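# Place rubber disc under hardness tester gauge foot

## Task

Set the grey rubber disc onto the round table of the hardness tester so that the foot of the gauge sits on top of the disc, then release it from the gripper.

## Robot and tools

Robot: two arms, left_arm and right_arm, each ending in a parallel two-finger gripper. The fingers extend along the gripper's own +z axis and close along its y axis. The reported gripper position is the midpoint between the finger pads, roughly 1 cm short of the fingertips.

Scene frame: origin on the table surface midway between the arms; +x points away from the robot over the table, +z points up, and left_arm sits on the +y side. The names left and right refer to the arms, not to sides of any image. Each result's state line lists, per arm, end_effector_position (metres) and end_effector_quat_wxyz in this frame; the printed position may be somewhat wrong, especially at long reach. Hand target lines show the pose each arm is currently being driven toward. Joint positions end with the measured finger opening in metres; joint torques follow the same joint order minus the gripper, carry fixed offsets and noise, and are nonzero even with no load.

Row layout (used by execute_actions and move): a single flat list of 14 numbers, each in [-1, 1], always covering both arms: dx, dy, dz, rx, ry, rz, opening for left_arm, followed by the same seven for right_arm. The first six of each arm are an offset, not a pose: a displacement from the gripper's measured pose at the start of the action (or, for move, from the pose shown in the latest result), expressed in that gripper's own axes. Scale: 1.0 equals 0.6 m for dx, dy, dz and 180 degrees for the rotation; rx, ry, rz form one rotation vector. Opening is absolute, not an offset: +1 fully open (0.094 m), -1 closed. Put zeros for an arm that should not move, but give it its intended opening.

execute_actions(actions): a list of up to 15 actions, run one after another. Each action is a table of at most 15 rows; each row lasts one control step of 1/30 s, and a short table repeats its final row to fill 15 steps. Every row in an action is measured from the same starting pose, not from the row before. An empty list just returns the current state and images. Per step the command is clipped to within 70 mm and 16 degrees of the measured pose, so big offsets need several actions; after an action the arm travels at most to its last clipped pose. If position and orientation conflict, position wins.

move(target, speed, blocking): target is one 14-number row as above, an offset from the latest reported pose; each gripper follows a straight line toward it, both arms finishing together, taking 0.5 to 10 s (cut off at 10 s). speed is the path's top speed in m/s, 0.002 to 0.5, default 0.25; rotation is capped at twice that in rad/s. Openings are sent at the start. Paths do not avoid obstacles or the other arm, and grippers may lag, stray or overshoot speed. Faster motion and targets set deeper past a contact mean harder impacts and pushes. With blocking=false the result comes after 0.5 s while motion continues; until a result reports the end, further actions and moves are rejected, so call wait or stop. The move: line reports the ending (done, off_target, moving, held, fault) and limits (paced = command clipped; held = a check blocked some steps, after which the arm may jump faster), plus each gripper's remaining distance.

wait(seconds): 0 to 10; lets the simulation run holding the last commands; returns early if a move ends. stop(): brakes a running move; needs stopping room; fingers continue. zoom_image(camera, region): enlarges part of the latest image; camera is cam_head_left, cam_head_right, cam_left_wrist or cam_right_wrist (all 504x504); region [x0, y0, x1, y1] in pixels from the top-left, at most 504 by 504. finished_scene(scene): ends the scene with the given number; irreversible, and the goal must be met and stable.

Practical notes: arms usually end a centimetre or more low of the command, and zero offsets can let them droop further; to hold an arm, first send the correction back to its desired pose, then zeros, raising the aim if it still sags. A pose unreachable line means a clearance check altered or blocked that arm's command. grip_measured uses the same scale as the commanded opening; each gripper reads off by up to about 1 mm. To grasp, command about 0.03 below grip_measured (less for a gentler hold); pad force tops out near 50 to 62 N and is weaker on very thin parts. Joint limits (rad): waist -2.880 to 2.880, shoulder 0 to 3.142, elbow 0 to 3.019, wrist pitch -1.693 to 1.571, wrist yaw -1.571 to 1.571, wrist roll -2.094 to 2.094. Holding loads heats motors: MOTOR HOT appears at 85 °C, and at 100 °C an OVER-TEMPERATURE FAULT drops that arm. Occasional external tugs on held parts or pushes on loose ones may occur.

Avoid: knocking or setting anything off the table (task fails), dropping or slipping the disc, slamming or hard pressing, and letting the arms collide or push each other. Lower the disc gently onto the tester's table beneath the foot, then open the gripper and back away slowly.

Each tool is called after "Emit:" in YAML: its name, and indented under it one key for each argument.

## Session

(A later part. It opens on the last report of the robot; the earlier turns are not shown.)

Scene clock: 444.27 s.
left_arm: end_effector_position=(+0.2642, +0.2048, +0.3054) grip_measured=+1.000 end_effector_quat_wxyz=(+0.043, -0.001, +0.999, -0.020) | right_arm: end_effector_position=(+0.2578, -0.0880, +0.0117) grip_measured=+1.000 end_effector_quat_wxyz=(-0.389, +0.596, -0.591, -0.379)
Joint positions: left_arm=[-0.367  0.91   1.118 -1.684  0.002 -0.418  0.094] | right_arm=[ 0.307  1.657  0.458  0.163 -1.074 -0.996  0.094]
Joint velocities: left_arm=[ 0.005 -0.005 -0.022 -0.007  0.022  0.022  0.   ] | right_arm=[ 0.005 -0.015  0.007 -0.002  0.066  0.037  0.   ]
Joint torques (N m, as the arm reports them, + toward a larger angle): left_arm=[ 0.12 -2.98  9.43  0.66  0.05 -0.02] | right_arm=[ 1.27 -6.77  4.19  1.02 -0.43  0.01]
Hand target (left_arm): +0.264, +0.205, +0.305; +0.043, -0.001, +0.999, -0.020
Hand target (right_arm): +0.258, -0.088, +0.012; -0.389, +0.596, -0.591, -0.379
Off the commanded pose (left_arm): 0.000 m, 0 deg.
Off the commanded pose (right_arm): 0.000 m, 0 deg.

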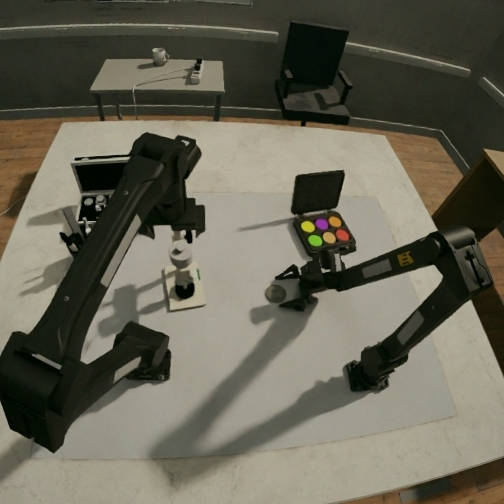

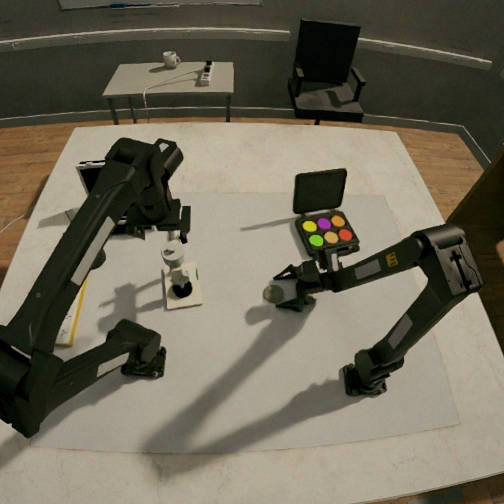

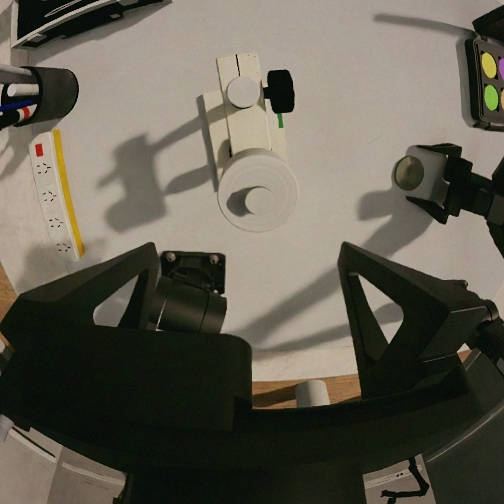

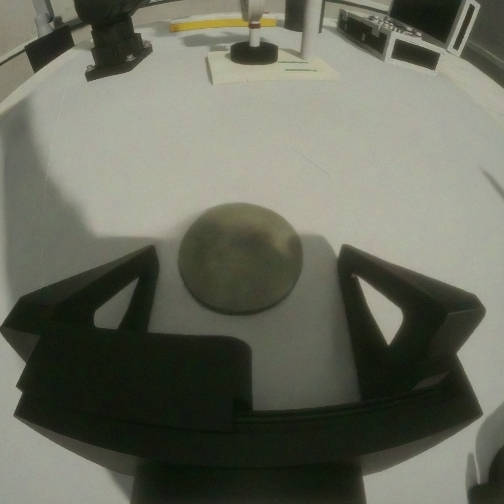

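Emit:
execute_actions:
  actions:
    - [[0,0,0,0,0,0,1,0,0,0,0,0,0,0.2]]
    - [[0,0,0,0,0,0,1,0,0,0,0,0,0,0.2]]

Scene clock: 446.87 s.
left_arm: end_effector_position=(+0.2642, +0.2048, +0.3054) grip_measured=+1.000 end_effector_quat_wxyz=(+0.043, -0.001, +0.999, -0.020) | right_arm: end_effector_position=(+0.2577, -0.0879, +0.0118) grip_measured=+0.266 end_effector_quat_wxyz=(-0.389, +0.596, -0.591, -0.379)
Joint positions: left_arm=[-0.367  0.91   1.118 -1.684  0.002 -0.418  0.094] | right_arm=[ 0.307  1.657  0.458  0.163 -1.075 -0.996  0.059]
Joint velocities: left_arm=[-0.005 -0.005 -0.007 -0.017 -0.066 -0.037  0.   ] | right_arm=[-0.015 -0.015  0.002 -0.007  0.022 -0.037 -0.001]
Joint torques (N m, as the arm reports them, + toward a larger angle): left_arm=[ 0.14 -2.96  9.43  0.64  0.05 -0.02] | right_arm=[ 1.18 -6.89  4.18  0.99 -0.44  0.02]
Hand target (left_arm): +0.264, +0.205, +0.305; +0.043, -0.001, +0.999, -0.020
Hand target (right_arm): +0.258, -0.088, +0.012; -0.389, +0.596, -0.591, -0.379
Off the commanded pose (left_arm): 0.000 m, 0 deg.
Off the commanded pose (right_arm): 0.000 m, 0 deg.

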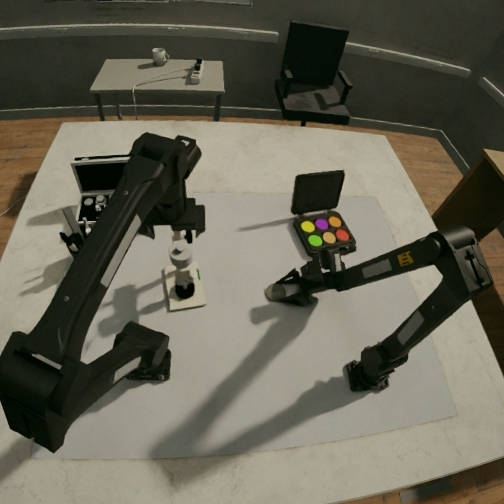

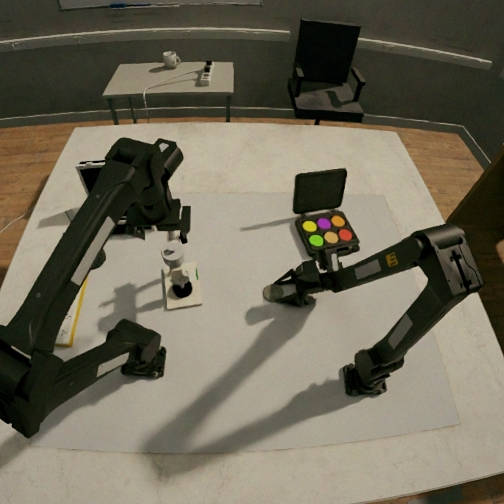

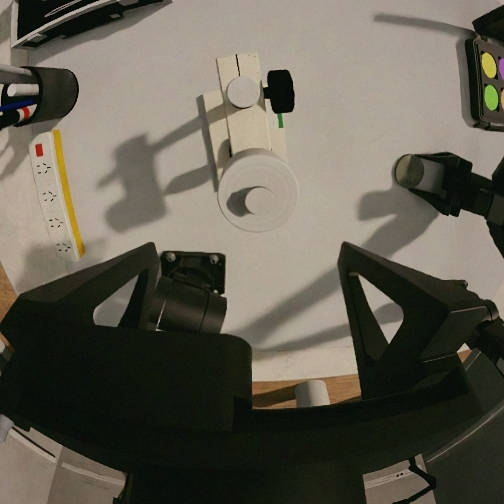

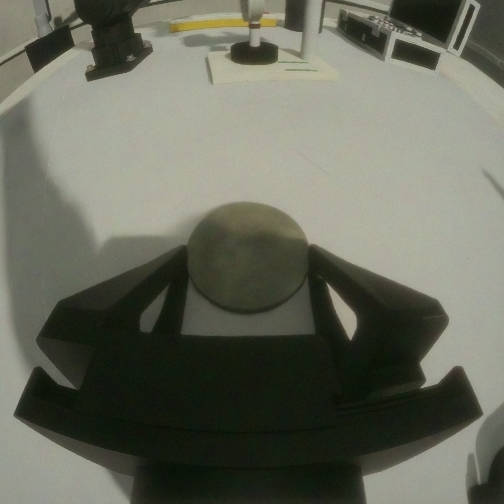

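Emit:
move:
  target: [0, 0, 0, 0, 0, 0, 1, -0.0604, 0, -0.0282, 0, 0, 0, 0.2]
  speed: 0.08

Scene clock: 450.47 s.
left_arm: end_effector_position=(+0.2642, +0.2048, +0.3054) grip_measured=+1.000 end_effector_quat_wxyz=(+0.043, -0.001, +0.999, -0.020) | right_arm: end_effector_position=(+0.2506, -0.0898, +0.0471) grip_measured=+0.266 end_effector_quat_wxyz=(-0.383, +0.594, -0.595, -0.383)
Joint positions: left_arm=[-0.367  0.91   1.118 -1.684  0.002 -0.418  0.094] | right_arm=[ 0.307  1.503  0.458 -0.007 -1.075 -0.996  0.059]
Joint velocities: left_arm=[-0.015 -0.005 -0.022  0.007 -0.037 -0.037  0.   ] | right_arm=[-0.005 -0.005 -0.012 -0.022 -0.022  0.022 -0.001]
Joint torques (N m, as the arm reports them, + toward a larger angle): left_arm=[ 0.13 -2.99  9.42  0.65  0.05 -0.02] | right_arm=[ 0.95 -6.28  7.05  0.69 -0.5  -0.04]
Hand target (left_arm): +0.264, +0.205, +0.305; +0.043, -0.001, +0.999, -0.020
Hand target (right_arm): +0.257, -0.089, +0.052; -0.389, +0.596, -0.591, -0.379
Off the commanded pose (left_arm): 0.000 m, 0 deg.
Off the commanded pose (right_arm): 0.008 m, 1 deg.
move: done

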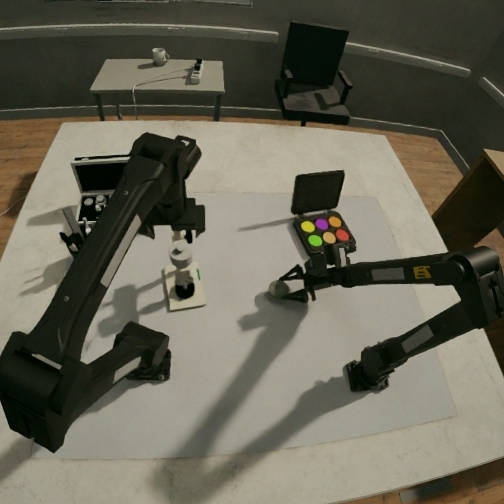

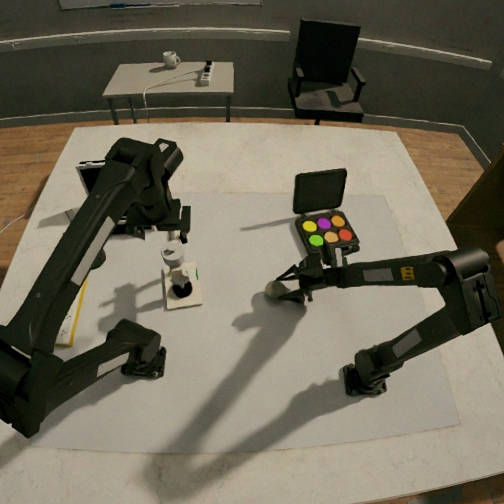

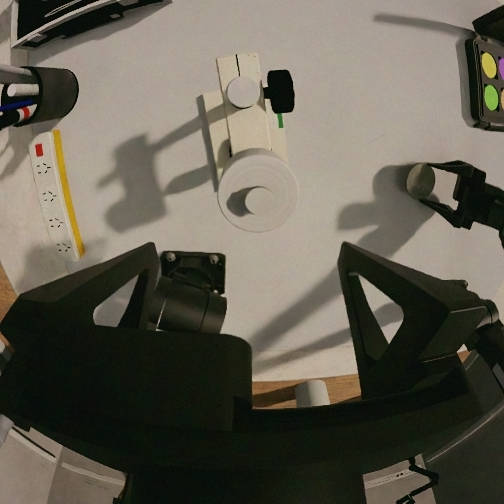

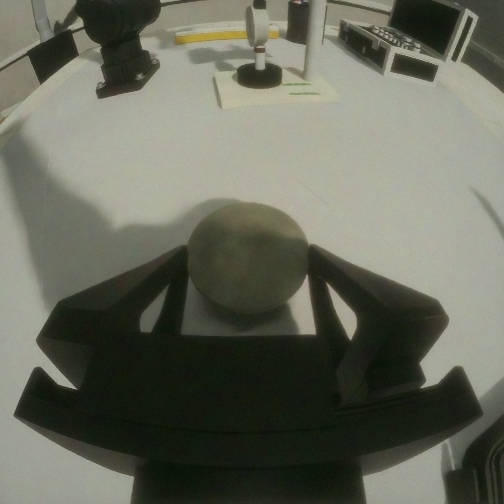

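Emit:
move:
  target: [0, 0, 0, 0, 0, 0, 1, -0.1315, -0.017, 0.2695, 0, 0, 0, 0.2]
  speed: 0.15

Scene clock: 467.30 s.
left_arm: end_effector_position=(+0.2642, +0.2048, +0.3054) grip_measured=+1.000 end_effector_quat_wxyz=(+0.043, -0.001, +0.999, -0.020) | right_arm: end_effector_position=(+0.2519, +0.0820, +0.0499) grip_measured=+0.266 end_effector_quat_wxyz=(-0.376, +0.595, -0.598, -0.382)
Joint positions: left_arm=[-0.367  0.91   1.118 -1.684  0.002 -0.418  0.094] | right_arm=[ 0.763  1.68   0.619  0.439 -0.756 -0.446  0.059]
Joint velocities: left_arm=[ 0.015 -0.005 -0.012 -0.007 -0.051  0.081  0.   ] | right_arm=[-0.005 -0.005 -0.012 -0.007  0.022  0.066 -0.001]
Joint torques (N m, as the arm reports them, + toward a larger angle): left_arm=[ 0.15 -2.96  9.44  0.66  0.05 -0.02] | right_arm=[ 1.33 -7.96  8.52  2.09 -0.08  0.1 ]
Hand target (left_arm): +0.264, +0.205, +0.305; +0.043, -0.001, +0.999, -0.020
Hand target (right_arm): +0.261, +0.090, +0.056; -0.387, +0.592, -0.594, -0.383
Off the commanded pose (left_arm): 0.000 m, 0 deg.
Off the commanded pose (right_arm): 0.012 m, 1 deg.
move: off_target (right_arm)

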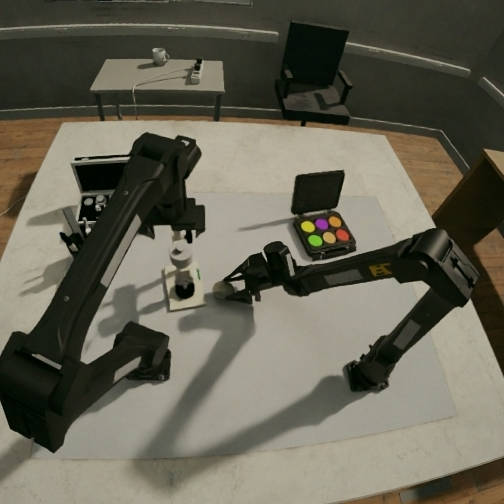

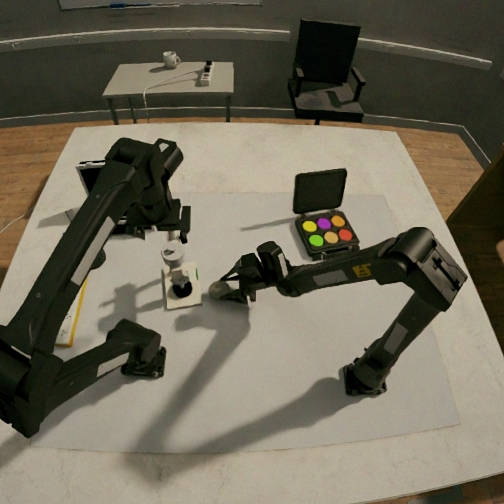

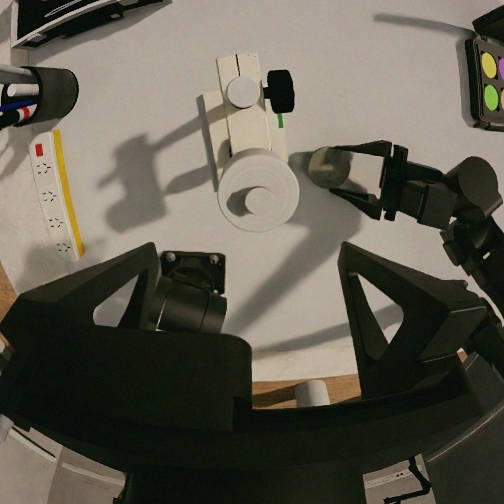

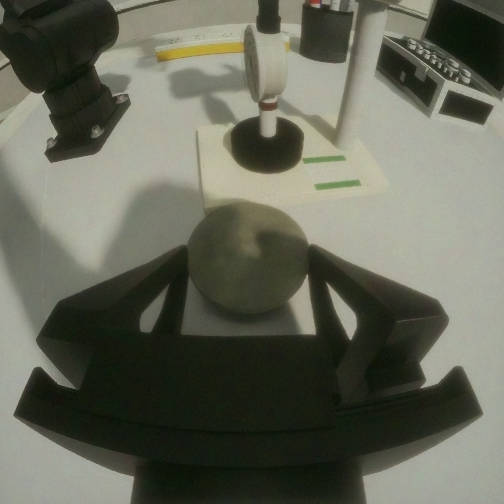

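Emit:
move:
  target: [0.0204, 0.0073, 0.1745, 0, 0, 0, 1, 0, 0, 0, 0, 0, 0, 0.2]
  speed: 0.15

Scene clock: 479.00 s.
left_arm: end_effector_position=(+0.2605, +0.2064, +0.1983) grip_measured=+1.000 end_effector_quat_wxyz=(+0.032, -0.001, +0.999, -0.015) | right_arm: end_effector_position=(+0.2519, +0.0820, +0.0499) grip_measured=+0.266 end_effector_quat_wxyz=(-0.376, +0.594, -0.599, -0.383)
Joint positions: left_arm=[-0.367  0.894  0.829 -1.436  0.002 -0.418  0.094] | right_arm=[ 0.763  1.68   0.619  0.439 -0.756 -0.443  0.059]
Joint velocities: left_arm=[ 0.005  0.005 -0.012  0.002 -0.037  0.022  0.   ] | right_arm=[-0.005  0.005  0.012 -0.007 -0.037 -0.007  0.   ]
Joint torques (N m, as the arm reports them, + toward a larger angle): left_arm=[ 0.23 -4.27  9.15  1.2   0.05 -0.01] | right_arm=[ 1.27 -8.89  6.02  1.5  -0.2  -0.01]
Hand target (left_arm): +0.262, +0.206, +0.200; +0.043, -0.001, +0.999, -0.020
Hand target (right_arm): +0.252, +0.082, +0.050; -0.376, +0.595, -0.598, -0.382
Off the commanded pose (left_arm): 0.002 m, 1 deg.
Off the commanded pose (right_arm): 0.000 m, 0 deg.
move: done

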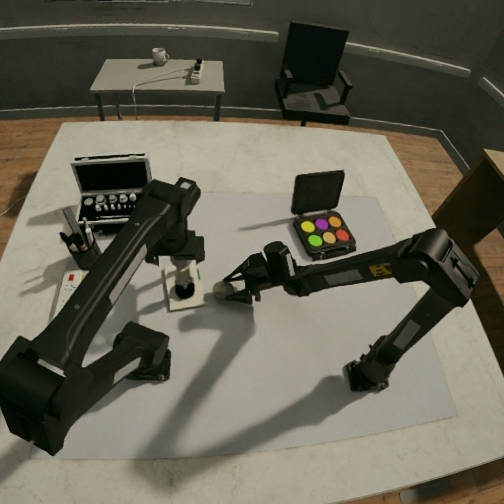

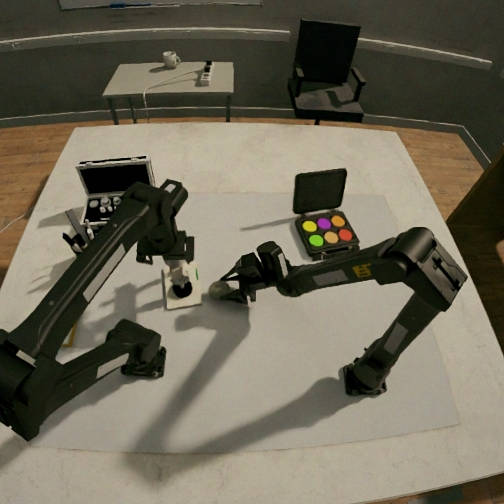

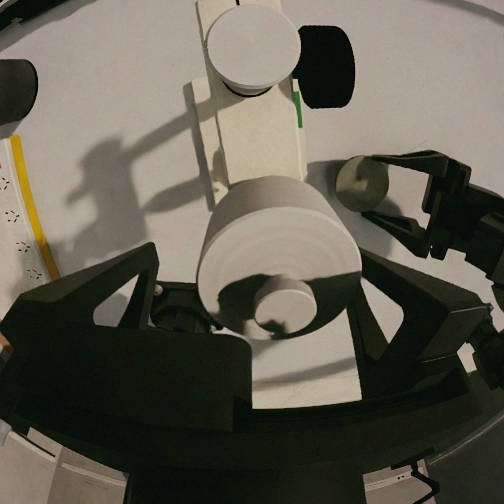

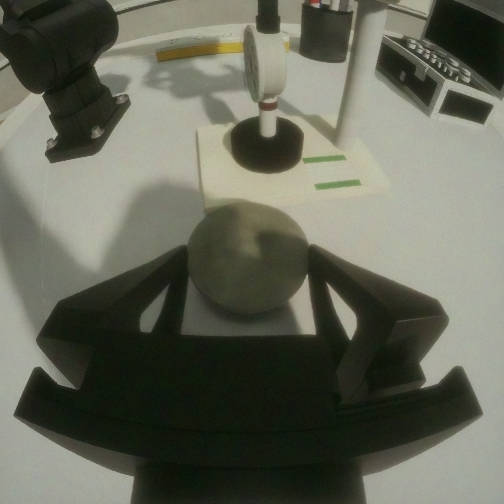

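Emit:
move:
  target: [0, -0.02, 0, 0, 0, 0, 1, 0, 0, 0, 0, 0, 0, 0.2]
  speed: 0.05

Scene clock: 491.27 s.
left_arm: end_effector_position=(+0.2573, +0.1994, +0.1982) grip_measured=+1.000 end_effector_quat_wxyz=(+0.031, -0.003, +0.999, -0.016) | right_arm: end_effector_position=(+0.2519, +0.0820, +0.0499) grip_measured=+0.266 end_effector_quat_wxyz=(-0.376, +0.594, -0.599, -0.383)
Joint positions: left_arm=[-0.4    0.895  0.829 -1.436  0.002 -0.455  0.094] | right_arm=[ 0.763  1.68   0.619  0.439 -0.756 -0.443  0.059]
Joint velocities: left_arm=[-0.005 -0.005 -0.002  0.012 -0.007 -0.037  0.   ] | right_arm=[ 0.015  0.005  0.002 -0.012 -0.066  0.007 -0.001]
Joint torques (N m, as the arm reports them, + toward a larger angle): left_arm=[-0.86 -1.87 10.19  0.91 -0.08 -0.13] | right_arm=[ 1.26 -8.9   6.05  1.5  -0.21  0.01]
Hand target (left_arm): +0.260, +0.194, +0.198; +0.031, -0.001, +0.999, -0.015
Hand target (right_arm): +0.252, +0.082, +0.050; -0.376, +0.594, -0.599, -0.383
Off the commanded pose (left_arm): 0.006 m, 0 deg.
Off the commanded pose (right_arm): 0.000 m, 0 deg.
move: done

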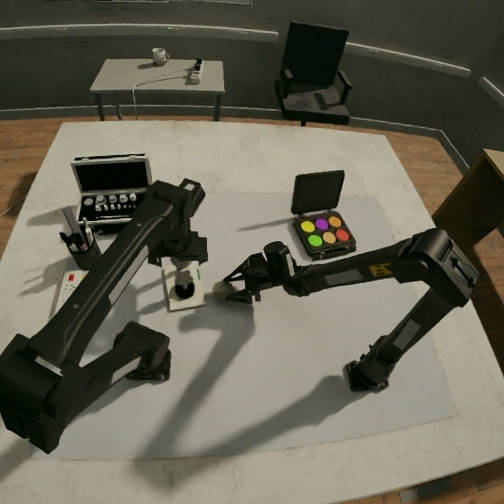

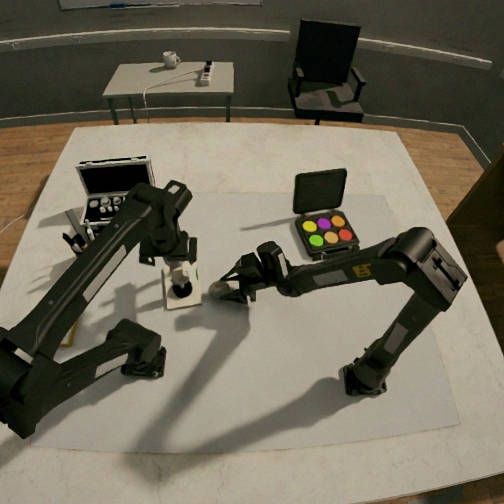

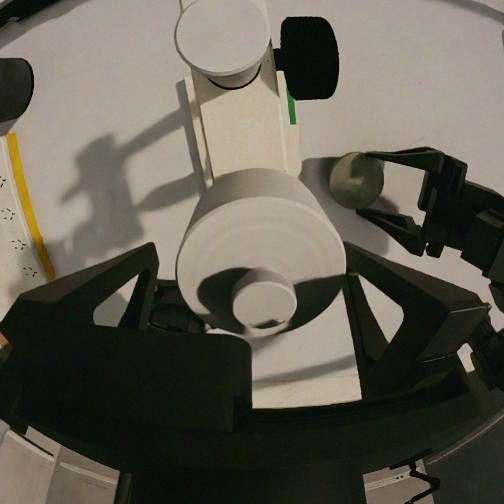

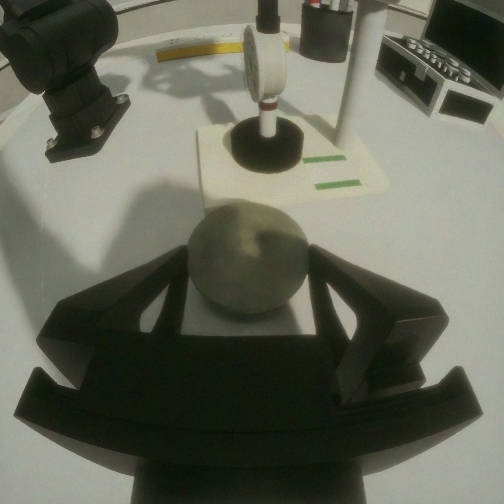

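Emit:
execute_actions:
  actions:
    - [[0,0,0,0,0,0,0.25,0,0,0,0,0,0,0.2]]
    - [[0,0,0,0,0,0,0.25,0,0,0,0,0,0,0.2]]

Scene clock: 494.73 s.
left_arm: end_effector_position=(+0.2575, +0.1951, +0.1983) grip_measured=+0.253 end_effector_quat_wxyz=(+0.030, -0.003, +0.999, -0.027) | right_arm: end_effector_position=(+0.2519, +0.0820, +0.0499) grip_measured=+0.266 end_effector_quat_wxyz=(-0.376, +0.594, -0.599, -0.383)
Joint positions: left_arm=[-0.402  0.895  0.829 -1.428  0.022 -0.456  0.059] | right_arm=[ 0.763  1.68   0.619  0.439 -0.756 -0.443  0.059]
Joint velocities: left_arm=[-0.015 -0.005  0.012 -0.007  0.007 -0.037  0.   ] | right_arm=[-0.005 -0.005 -0.012  0.002 -0.066  0.022 -0.   ]
Joint torques (N m, as the arm reports them, + toward a larger angle): left_arm=[ 0.1  -2.89  9.54  0.57 -0.04 -0.02] | right_arm=[ 1.26 -8.9   6.02  1.48 -0.21  0.02]
Hand target (left_arm): +0.257, +0.196, +0.198; +0.030, -0.003, +0.999, -0.025
Hand target (right_arm): +0.252, +0.082, +0.050; -0.376, +0.594, -0.599, -0.383
Off the commanded pose (left_arm): 0.000 m, 0 deg.
Off the commanded pose (right_arm): 0.000 m, 0 deg.

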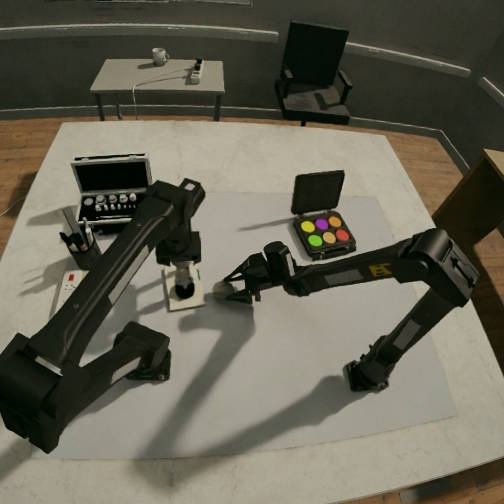

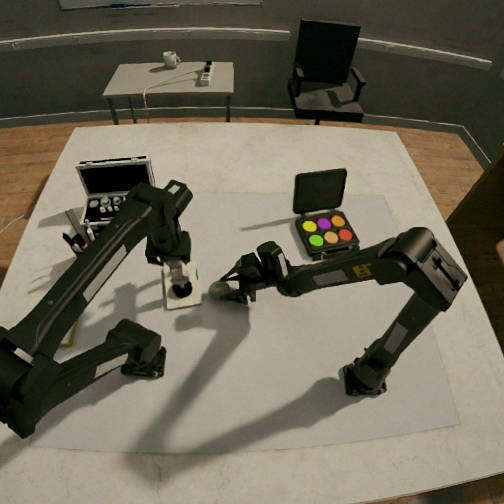

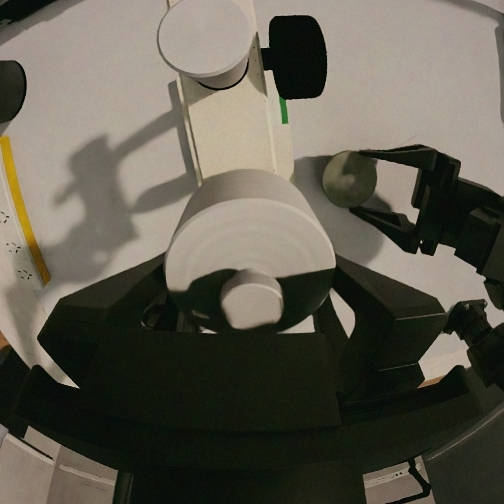

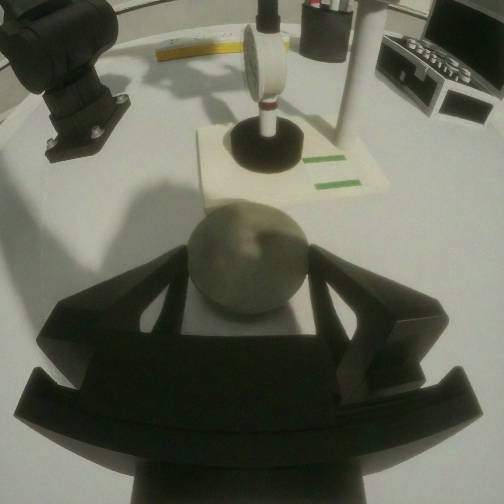

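Emit:
execute_actions:
  actions:
    - [[0,0,0,0,0,0,0.0,0,0,0,0,0,0,0.2]]
    - [[0,0,0,0,0,0,0.0,0,0,0,0,0,0,0.2]]

Scene clock: 500.70 s.
left_arm: end_effector_position=(+0.2576, +0.1950, +0.1982) grip_measured=+0.220 end_effector_quat_wxyz=(+0.030, -0.002, +0.999, -0.027) | right_arm: end_effector_position=(+0.2519, +0.0820, +0.0499) grip_measured=+0.266 end_effector_quat_wxyz=(-0.376, +0.594, -0.599, -0.383)
Joint positions: left_arm=[-0.402  0.895  0.829 -1.427  0.022 -0.456  0.057] | right_arm=[ 0.763  1.68   0.619  0.439 -0.756 -0.443  0.059]
Joint velocities: left_arm=[ 0.005 -0.005 -0.012 -0.012  0.051  0.022  0.001] | right_arm=[-0.005 -0.005 -0.002 -0.022  0.037 -0.081 -0.   ]
Joint torques (N m, as the arm reports them, + toward a larger angle): left_arm=[ 0.37 -3.16  9.51  0.6   0.06 -0.02] | right_arm=[ 1.27 -9.12  6.05  1.45 -0.19  0.03]
Hand target (left_arm): +0.258, +0.195, +0.198; +0.030, -0.002, +0.999, -0.027
Hand target (right_arm): +0.252, +0.082, +0.050; -0.376, +0.594, -0.599, -0.383
Off the commanded pose (left_arm): 0.000 m, 0 deg.
Off the commanded pose (right_arm): 0.000 m, 0 deg.

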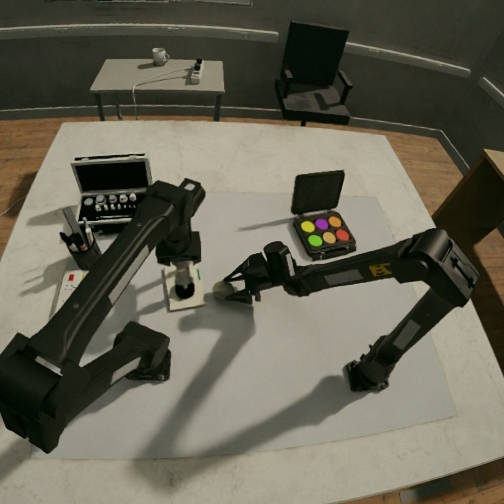

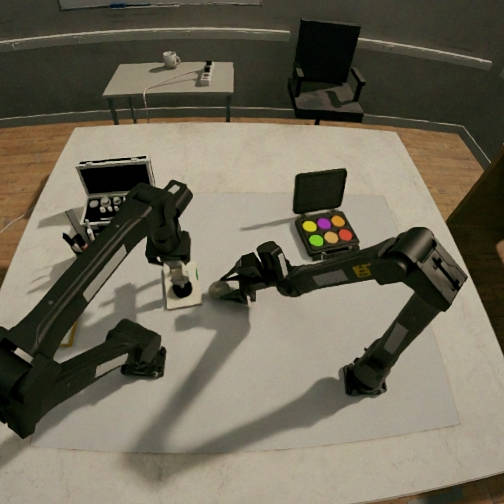

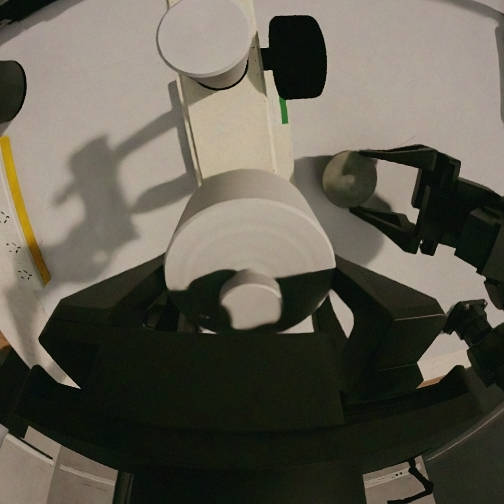

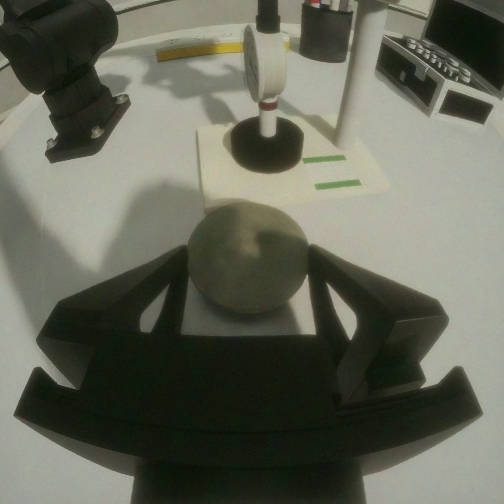

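Emit:
move:
  target: [-0.0043, -0.002, -0.0498, 0, 0, 0, 0.1, 0, 0, 0, 0, 0, 0, 0.2]
  speed: 0.06

Scene clock: 506.53 s.
left_arm: end_effector_position=(+0.2569, +0.1953, +0.1991) grip_measured=+0.220 end_effector_quat_wxyz=(+0.025, -0.002, +0.999, -0.025) | right_arm: end_effector_position=(+0.2519, +0.0820, +0.0499) grip_measured=+0.266 end_effector_quat_wxyz=(-0.376, +0.594, -0.599, -0.383)
Joint positions: left_arm=[-0.402  0.9    0.834 -1.438  0.022 -0.454  0.057] | right_arm=[ 0.763  1.68   0.619  0.439 -0.756 -0.443  0.059]
Joint velocities: left_arm=[-0.005 -0.005 -0.002 -0.007 -0.007  0.022 -0.   ] | right_arm=[-0.005 -0.005  0.002 -0.012  0.007 -0.022  0.001]
Joint torques (N m, as the arm reports them, + toward a larger angle): left_arm=[ 0.16 -3.69 14.67 -2.37  0.04 -0.03] | right_arm=[ 1.25 -8.91  6.02  1.46 -0.2   0.02]
Hand target (left_arm): +0.258, +0.195, +0.227; +0.031, -0.003, +0.999, -0.027
Hand target (right_arm): +0.252, +0.082, +0.050; -0.376, +0.594, -0.599, -0.383
Off the commanded pose (left_arm): 0.029 m, 1 deg.
Off the commanded pose (right_arm): 0.000 m, 0 deg.
move: off_target (left_arm)

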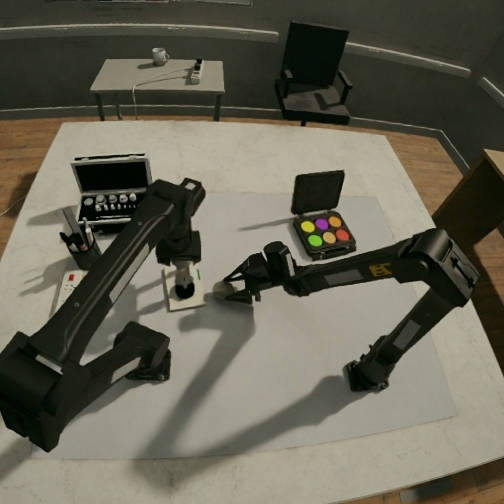

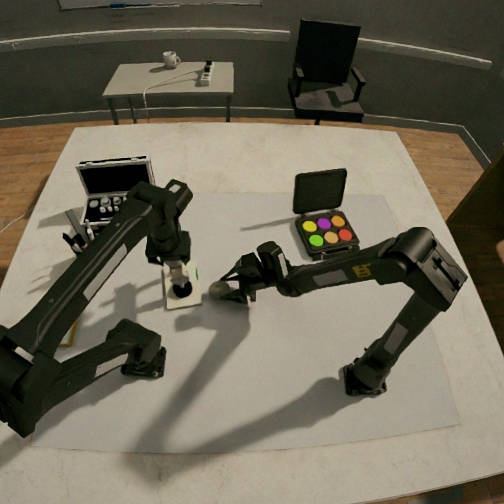

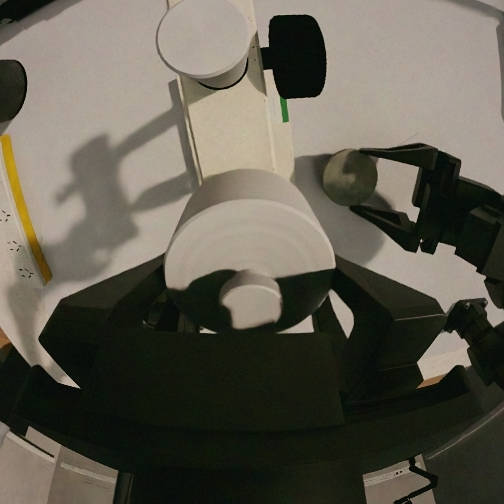

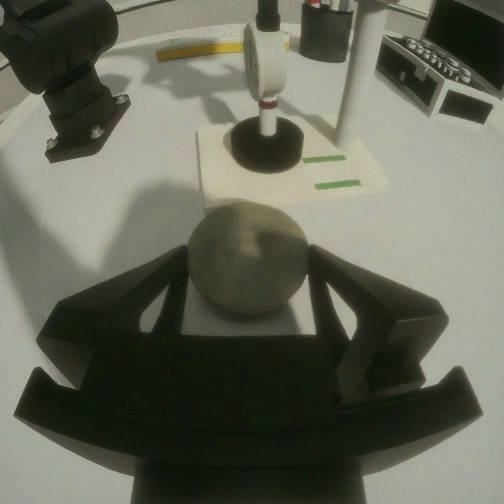

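Emit:
execute_actions:
  actions:
    - [[0,0,0,0,0,0,0.1,0,0,0,0,0,0,0.2]]

Emit:
zoom_image:
  camera: "cam_head_left"
  region: [130, 170, 270, 320]

Scene clock: 522.30 s.
left_arm: end_effector_position=(+0.2576, +0.1949, +0.1990) grip_measured=+0.220 end_effector_quat_wxyz=(+0.026, -0.002, +0.999, -0.025) | right_arm: end_effector_position=(+0.2519, +0.0820, +0.0499) grip_measured=+0.266 end_effector_quat_wxyz=(-0.376, +0.594, -0.599, -0.383)
Joint positions: left_arm=[-0.402  0.901  0.834 -1.435  0.022 -0.454  0.057] | right_arm=[ 0.763  1.68   0.619  0.439 -0.756 -0.443  0.059]
Joint velocities: left_arm=[-0.005 -0.015 -0.012 -0.007 -0.022  0.051 -0.001] | right_arm=[ 0.005 -0.005 -0.007 -0.007 -0.037  0.037  0.001]
Joint torques (N m, as the arm reports them, + toward a larger angle): left_arm=[ 0.18 -3.06  9.52  0.49  0.06 -0.02] | right_arm=[ 1.18 -8.95  6.01  1.5  -0.21  0.02]
Hand target (left_arm): +0.257, +0.195, +0.199; +0.025, -0.002, +0.999, -0.025
Hand target (right_arm): +0.252, +0.082, +0.050; -0.376, +0.594, -0.599, -0.383
Off the commanded pose (left_arm): 0.001 m, 0 deg.
Off the commanded pose (right_arm): 0.000 m, 0 deg.

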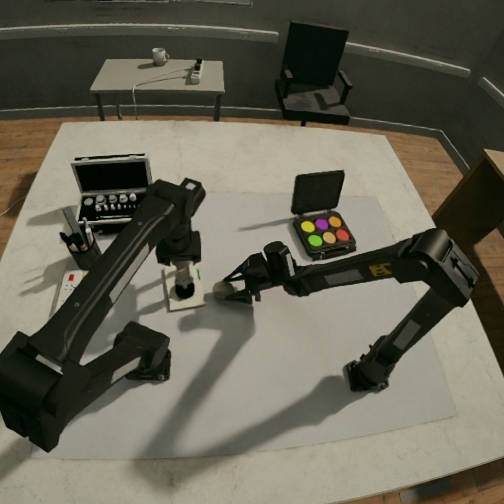

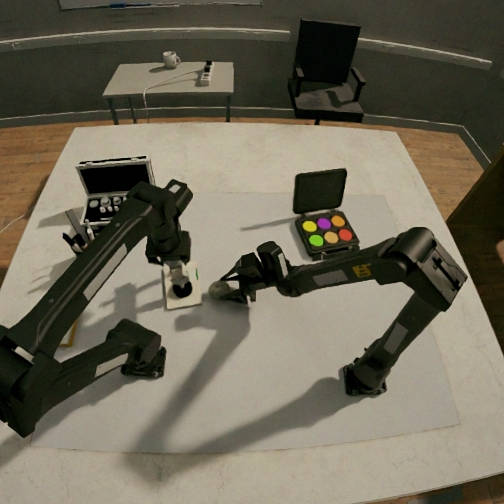

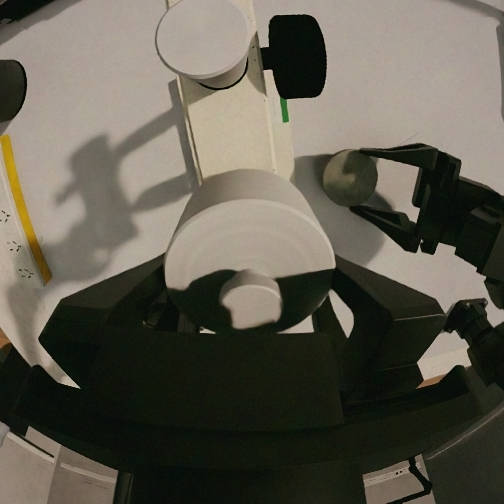

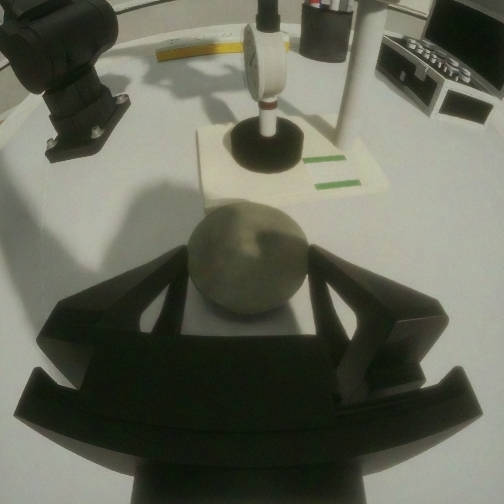

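Region (130, 170, 270, 320) of cam_head_left's 504x504 image, scaled by 3.360, with more detail than that image has; it fills the left 470 columns of this view, and the rest is white.

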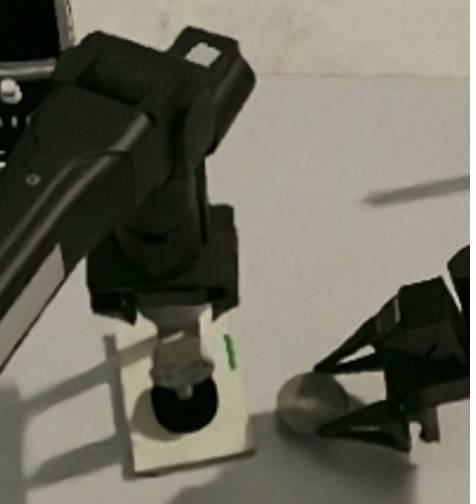

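Emit:
zoom_image:
  camera: "cam_left_wrist"
  region: [140, 0, 360, 200]

Region (140, 0, 360, 200) of cam_left_wrist's 504x504 image, scaled by 2.291, with more detail than that image has; it fills the top 458 rows of this view, and the rest is white.

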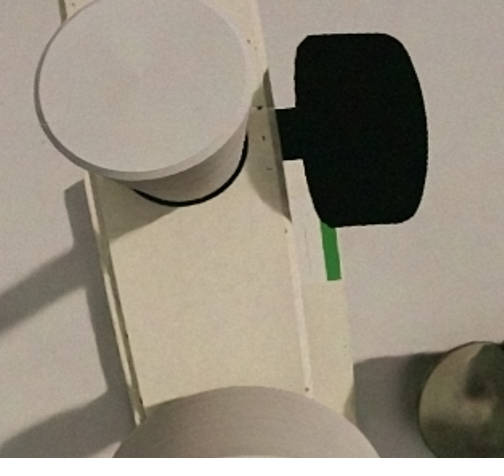

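Emit:
zoom_image:
  camera: "cam_head_right"
  region: [130, 180, 250, 320]

Region (130, 180, 250, 320) of cam_head_right's 504x504 image, scaled by 3.600, with more detail than that image has; it fills the left 432 columns of this view, and the rest is white.

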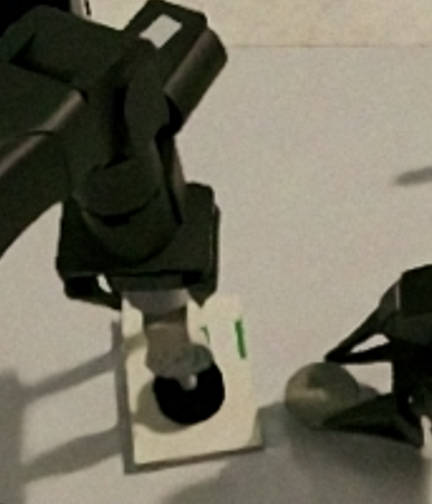

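Emit:
move:
  target: [0, 0, 0, 0, 0, 0, 1, 0.0577, 0, 0.0262, 0, 0, 0, 0.2]
  speed: 0.06

Scene clock: 618.43 s.
left_arm: end_effector_position=(+0.2576, +0.1949, +0.1990) grip_measured=+1.000 end_effector_quat_wxyz=(+0.026, -0.002, +0.999, -0.025) | right_arm: end_effector_position=(+0.2514, +0.0817, +0.0160) grip_measured=+0.266 end_effector_quat_wxyz=(-0.375, +0.594, -0.599, -0.383)
Joint positions: left_arm=[-0.402  0.901  0.834 -1.435  0.022 -0.454  0.094] | right_arm=[ 0.763  1.791  0.612  0.556 -0.757 -0.444  0.059]
Joint velocities: left_arm=[ 0.015 -0.005  0.002 -0.022 -0.007 -0.037  0.   ] | right_arm=[-0.015  0.005 -0.012  0.007 -0.037 -0.066 -0.001]
Joint torques (N m, as the arm reports them, + toward a larger angle): left_arm=[ 0.12 -2.91  9.35  0.61  0.06 -0.03] | right_arm=[ 1.29 -8.77  4.78  1.92 -0.13  0.03]
Hand target (left_arm): +0.258, +0.195, +0.199; +0.026, -0.002, +0.999, -0.025
Hand target (right_arm): +0.251, +0.082, +0.012; -0.376, +0.594, -0.599, -0.383
Off the commanded pose (left_arm): 0.000 m, 0 deg.
Off the commanded pose (right_arm): 0.004 m, 0 deg.
move: done

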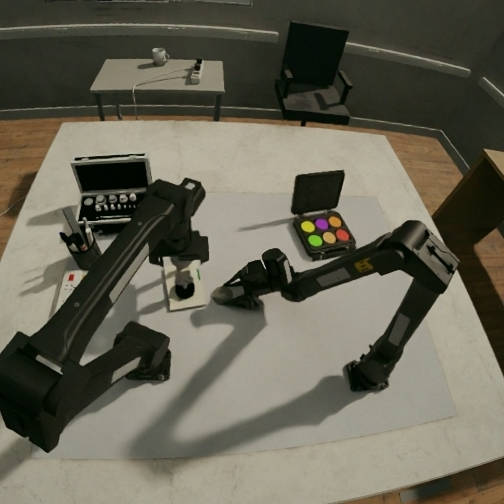

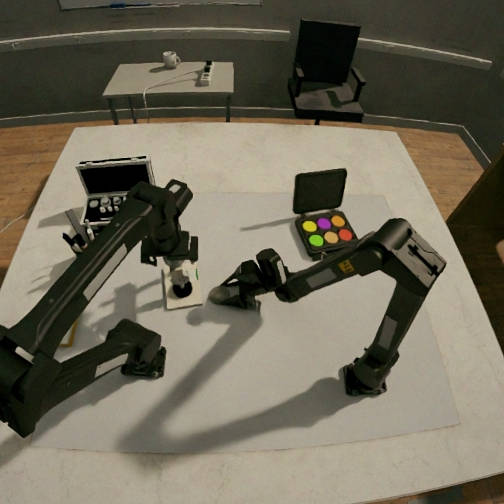

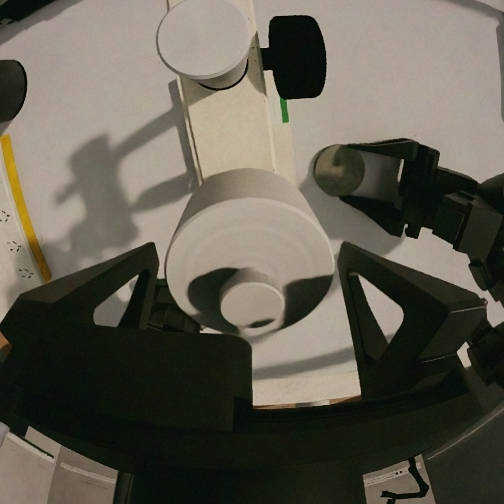

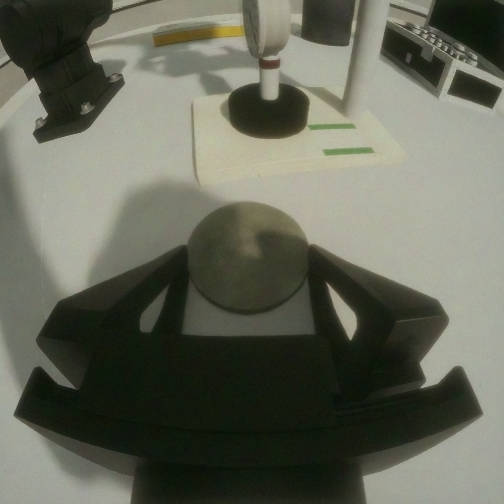

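Emit:
execute_actions:
  actions:
    - [[0,0,0,0,0,0,1,0,0,0,0,0,0,1]]

Scene clock: 621.63 s.
left_arm: end_effector_position=(+0.2576, +0.1949, +0.1990) grip_measured=+1.000 end_effector_quat_wxyz=(+0.026, -0.002, +0.999, -0.025) | right_arm: end_effector_position=(+0.2514, +0.0818, +0.0160) grip_measured=+1.000 end_effector_quat_wxyz=(-0.376, +0.594, -0.599, -0.383)
Joint positions: left_arm=[-0.402  0.901  0.834 -1.435  0.022 -0.454  0.094] | right_arm=[ 0.763  1.791  0.612  0.556 -0.757 -0.444  0.094]
Joint velocities: left_arm=[ 0.005  0.005 -0.002 -0.002  0.051  0.037  0.   ] | right_arm=[-0.005  0.005  0.002  0.002 -0.022  0.007  0.   ]
Joint torques (N m, as the arm reports them, + toward a larger angle): left_arm=[ 0.17 -2.95  9.53  0.6   0.06 -0.02] | right_arm=[ 1.21 -9.5   4.99  1.5  -0.2   0.01]
Hand target (left_arm): +0.258, +0.195, +0.199; +0.026, -0.002, +0.999, -0.025
Hand target (right_arm): +0.251, +0.082, +0.016; -0.375, +0.594, -0.599, -0.383
Off the commanded pose (left_arm): 0.000 m, 0 deg.
Off the commanded pose (right_arm): 0.000 m, 0 deg.

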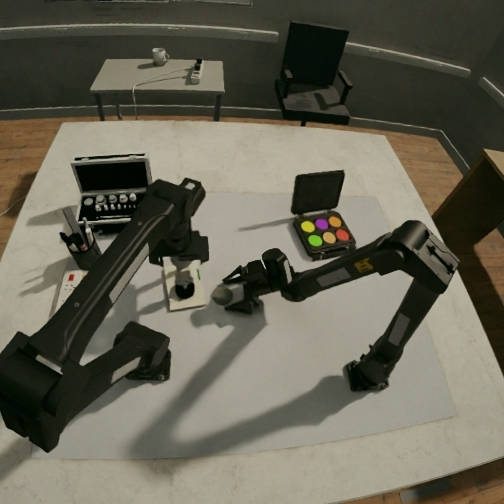

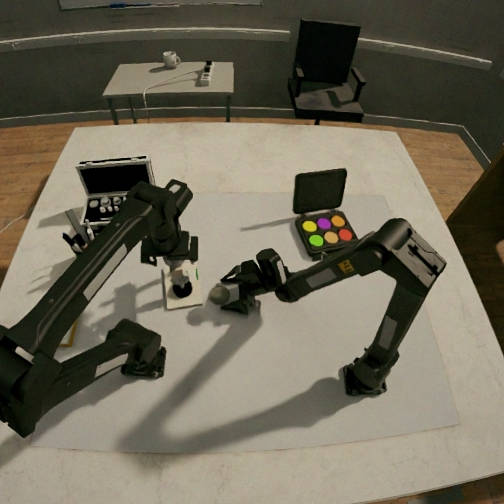

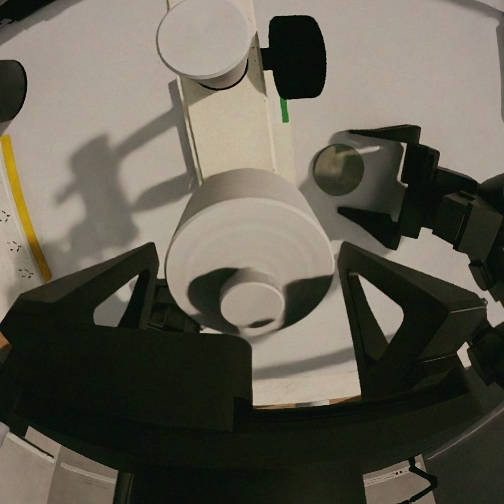

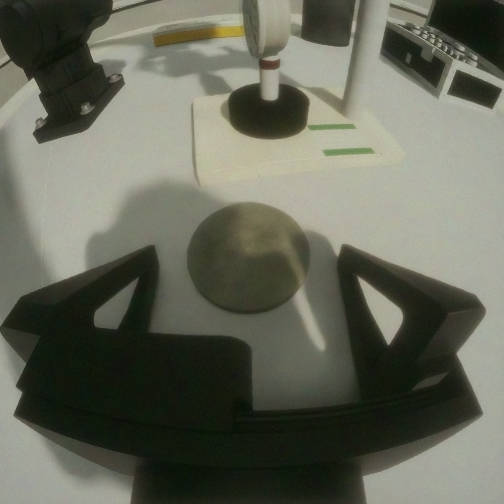

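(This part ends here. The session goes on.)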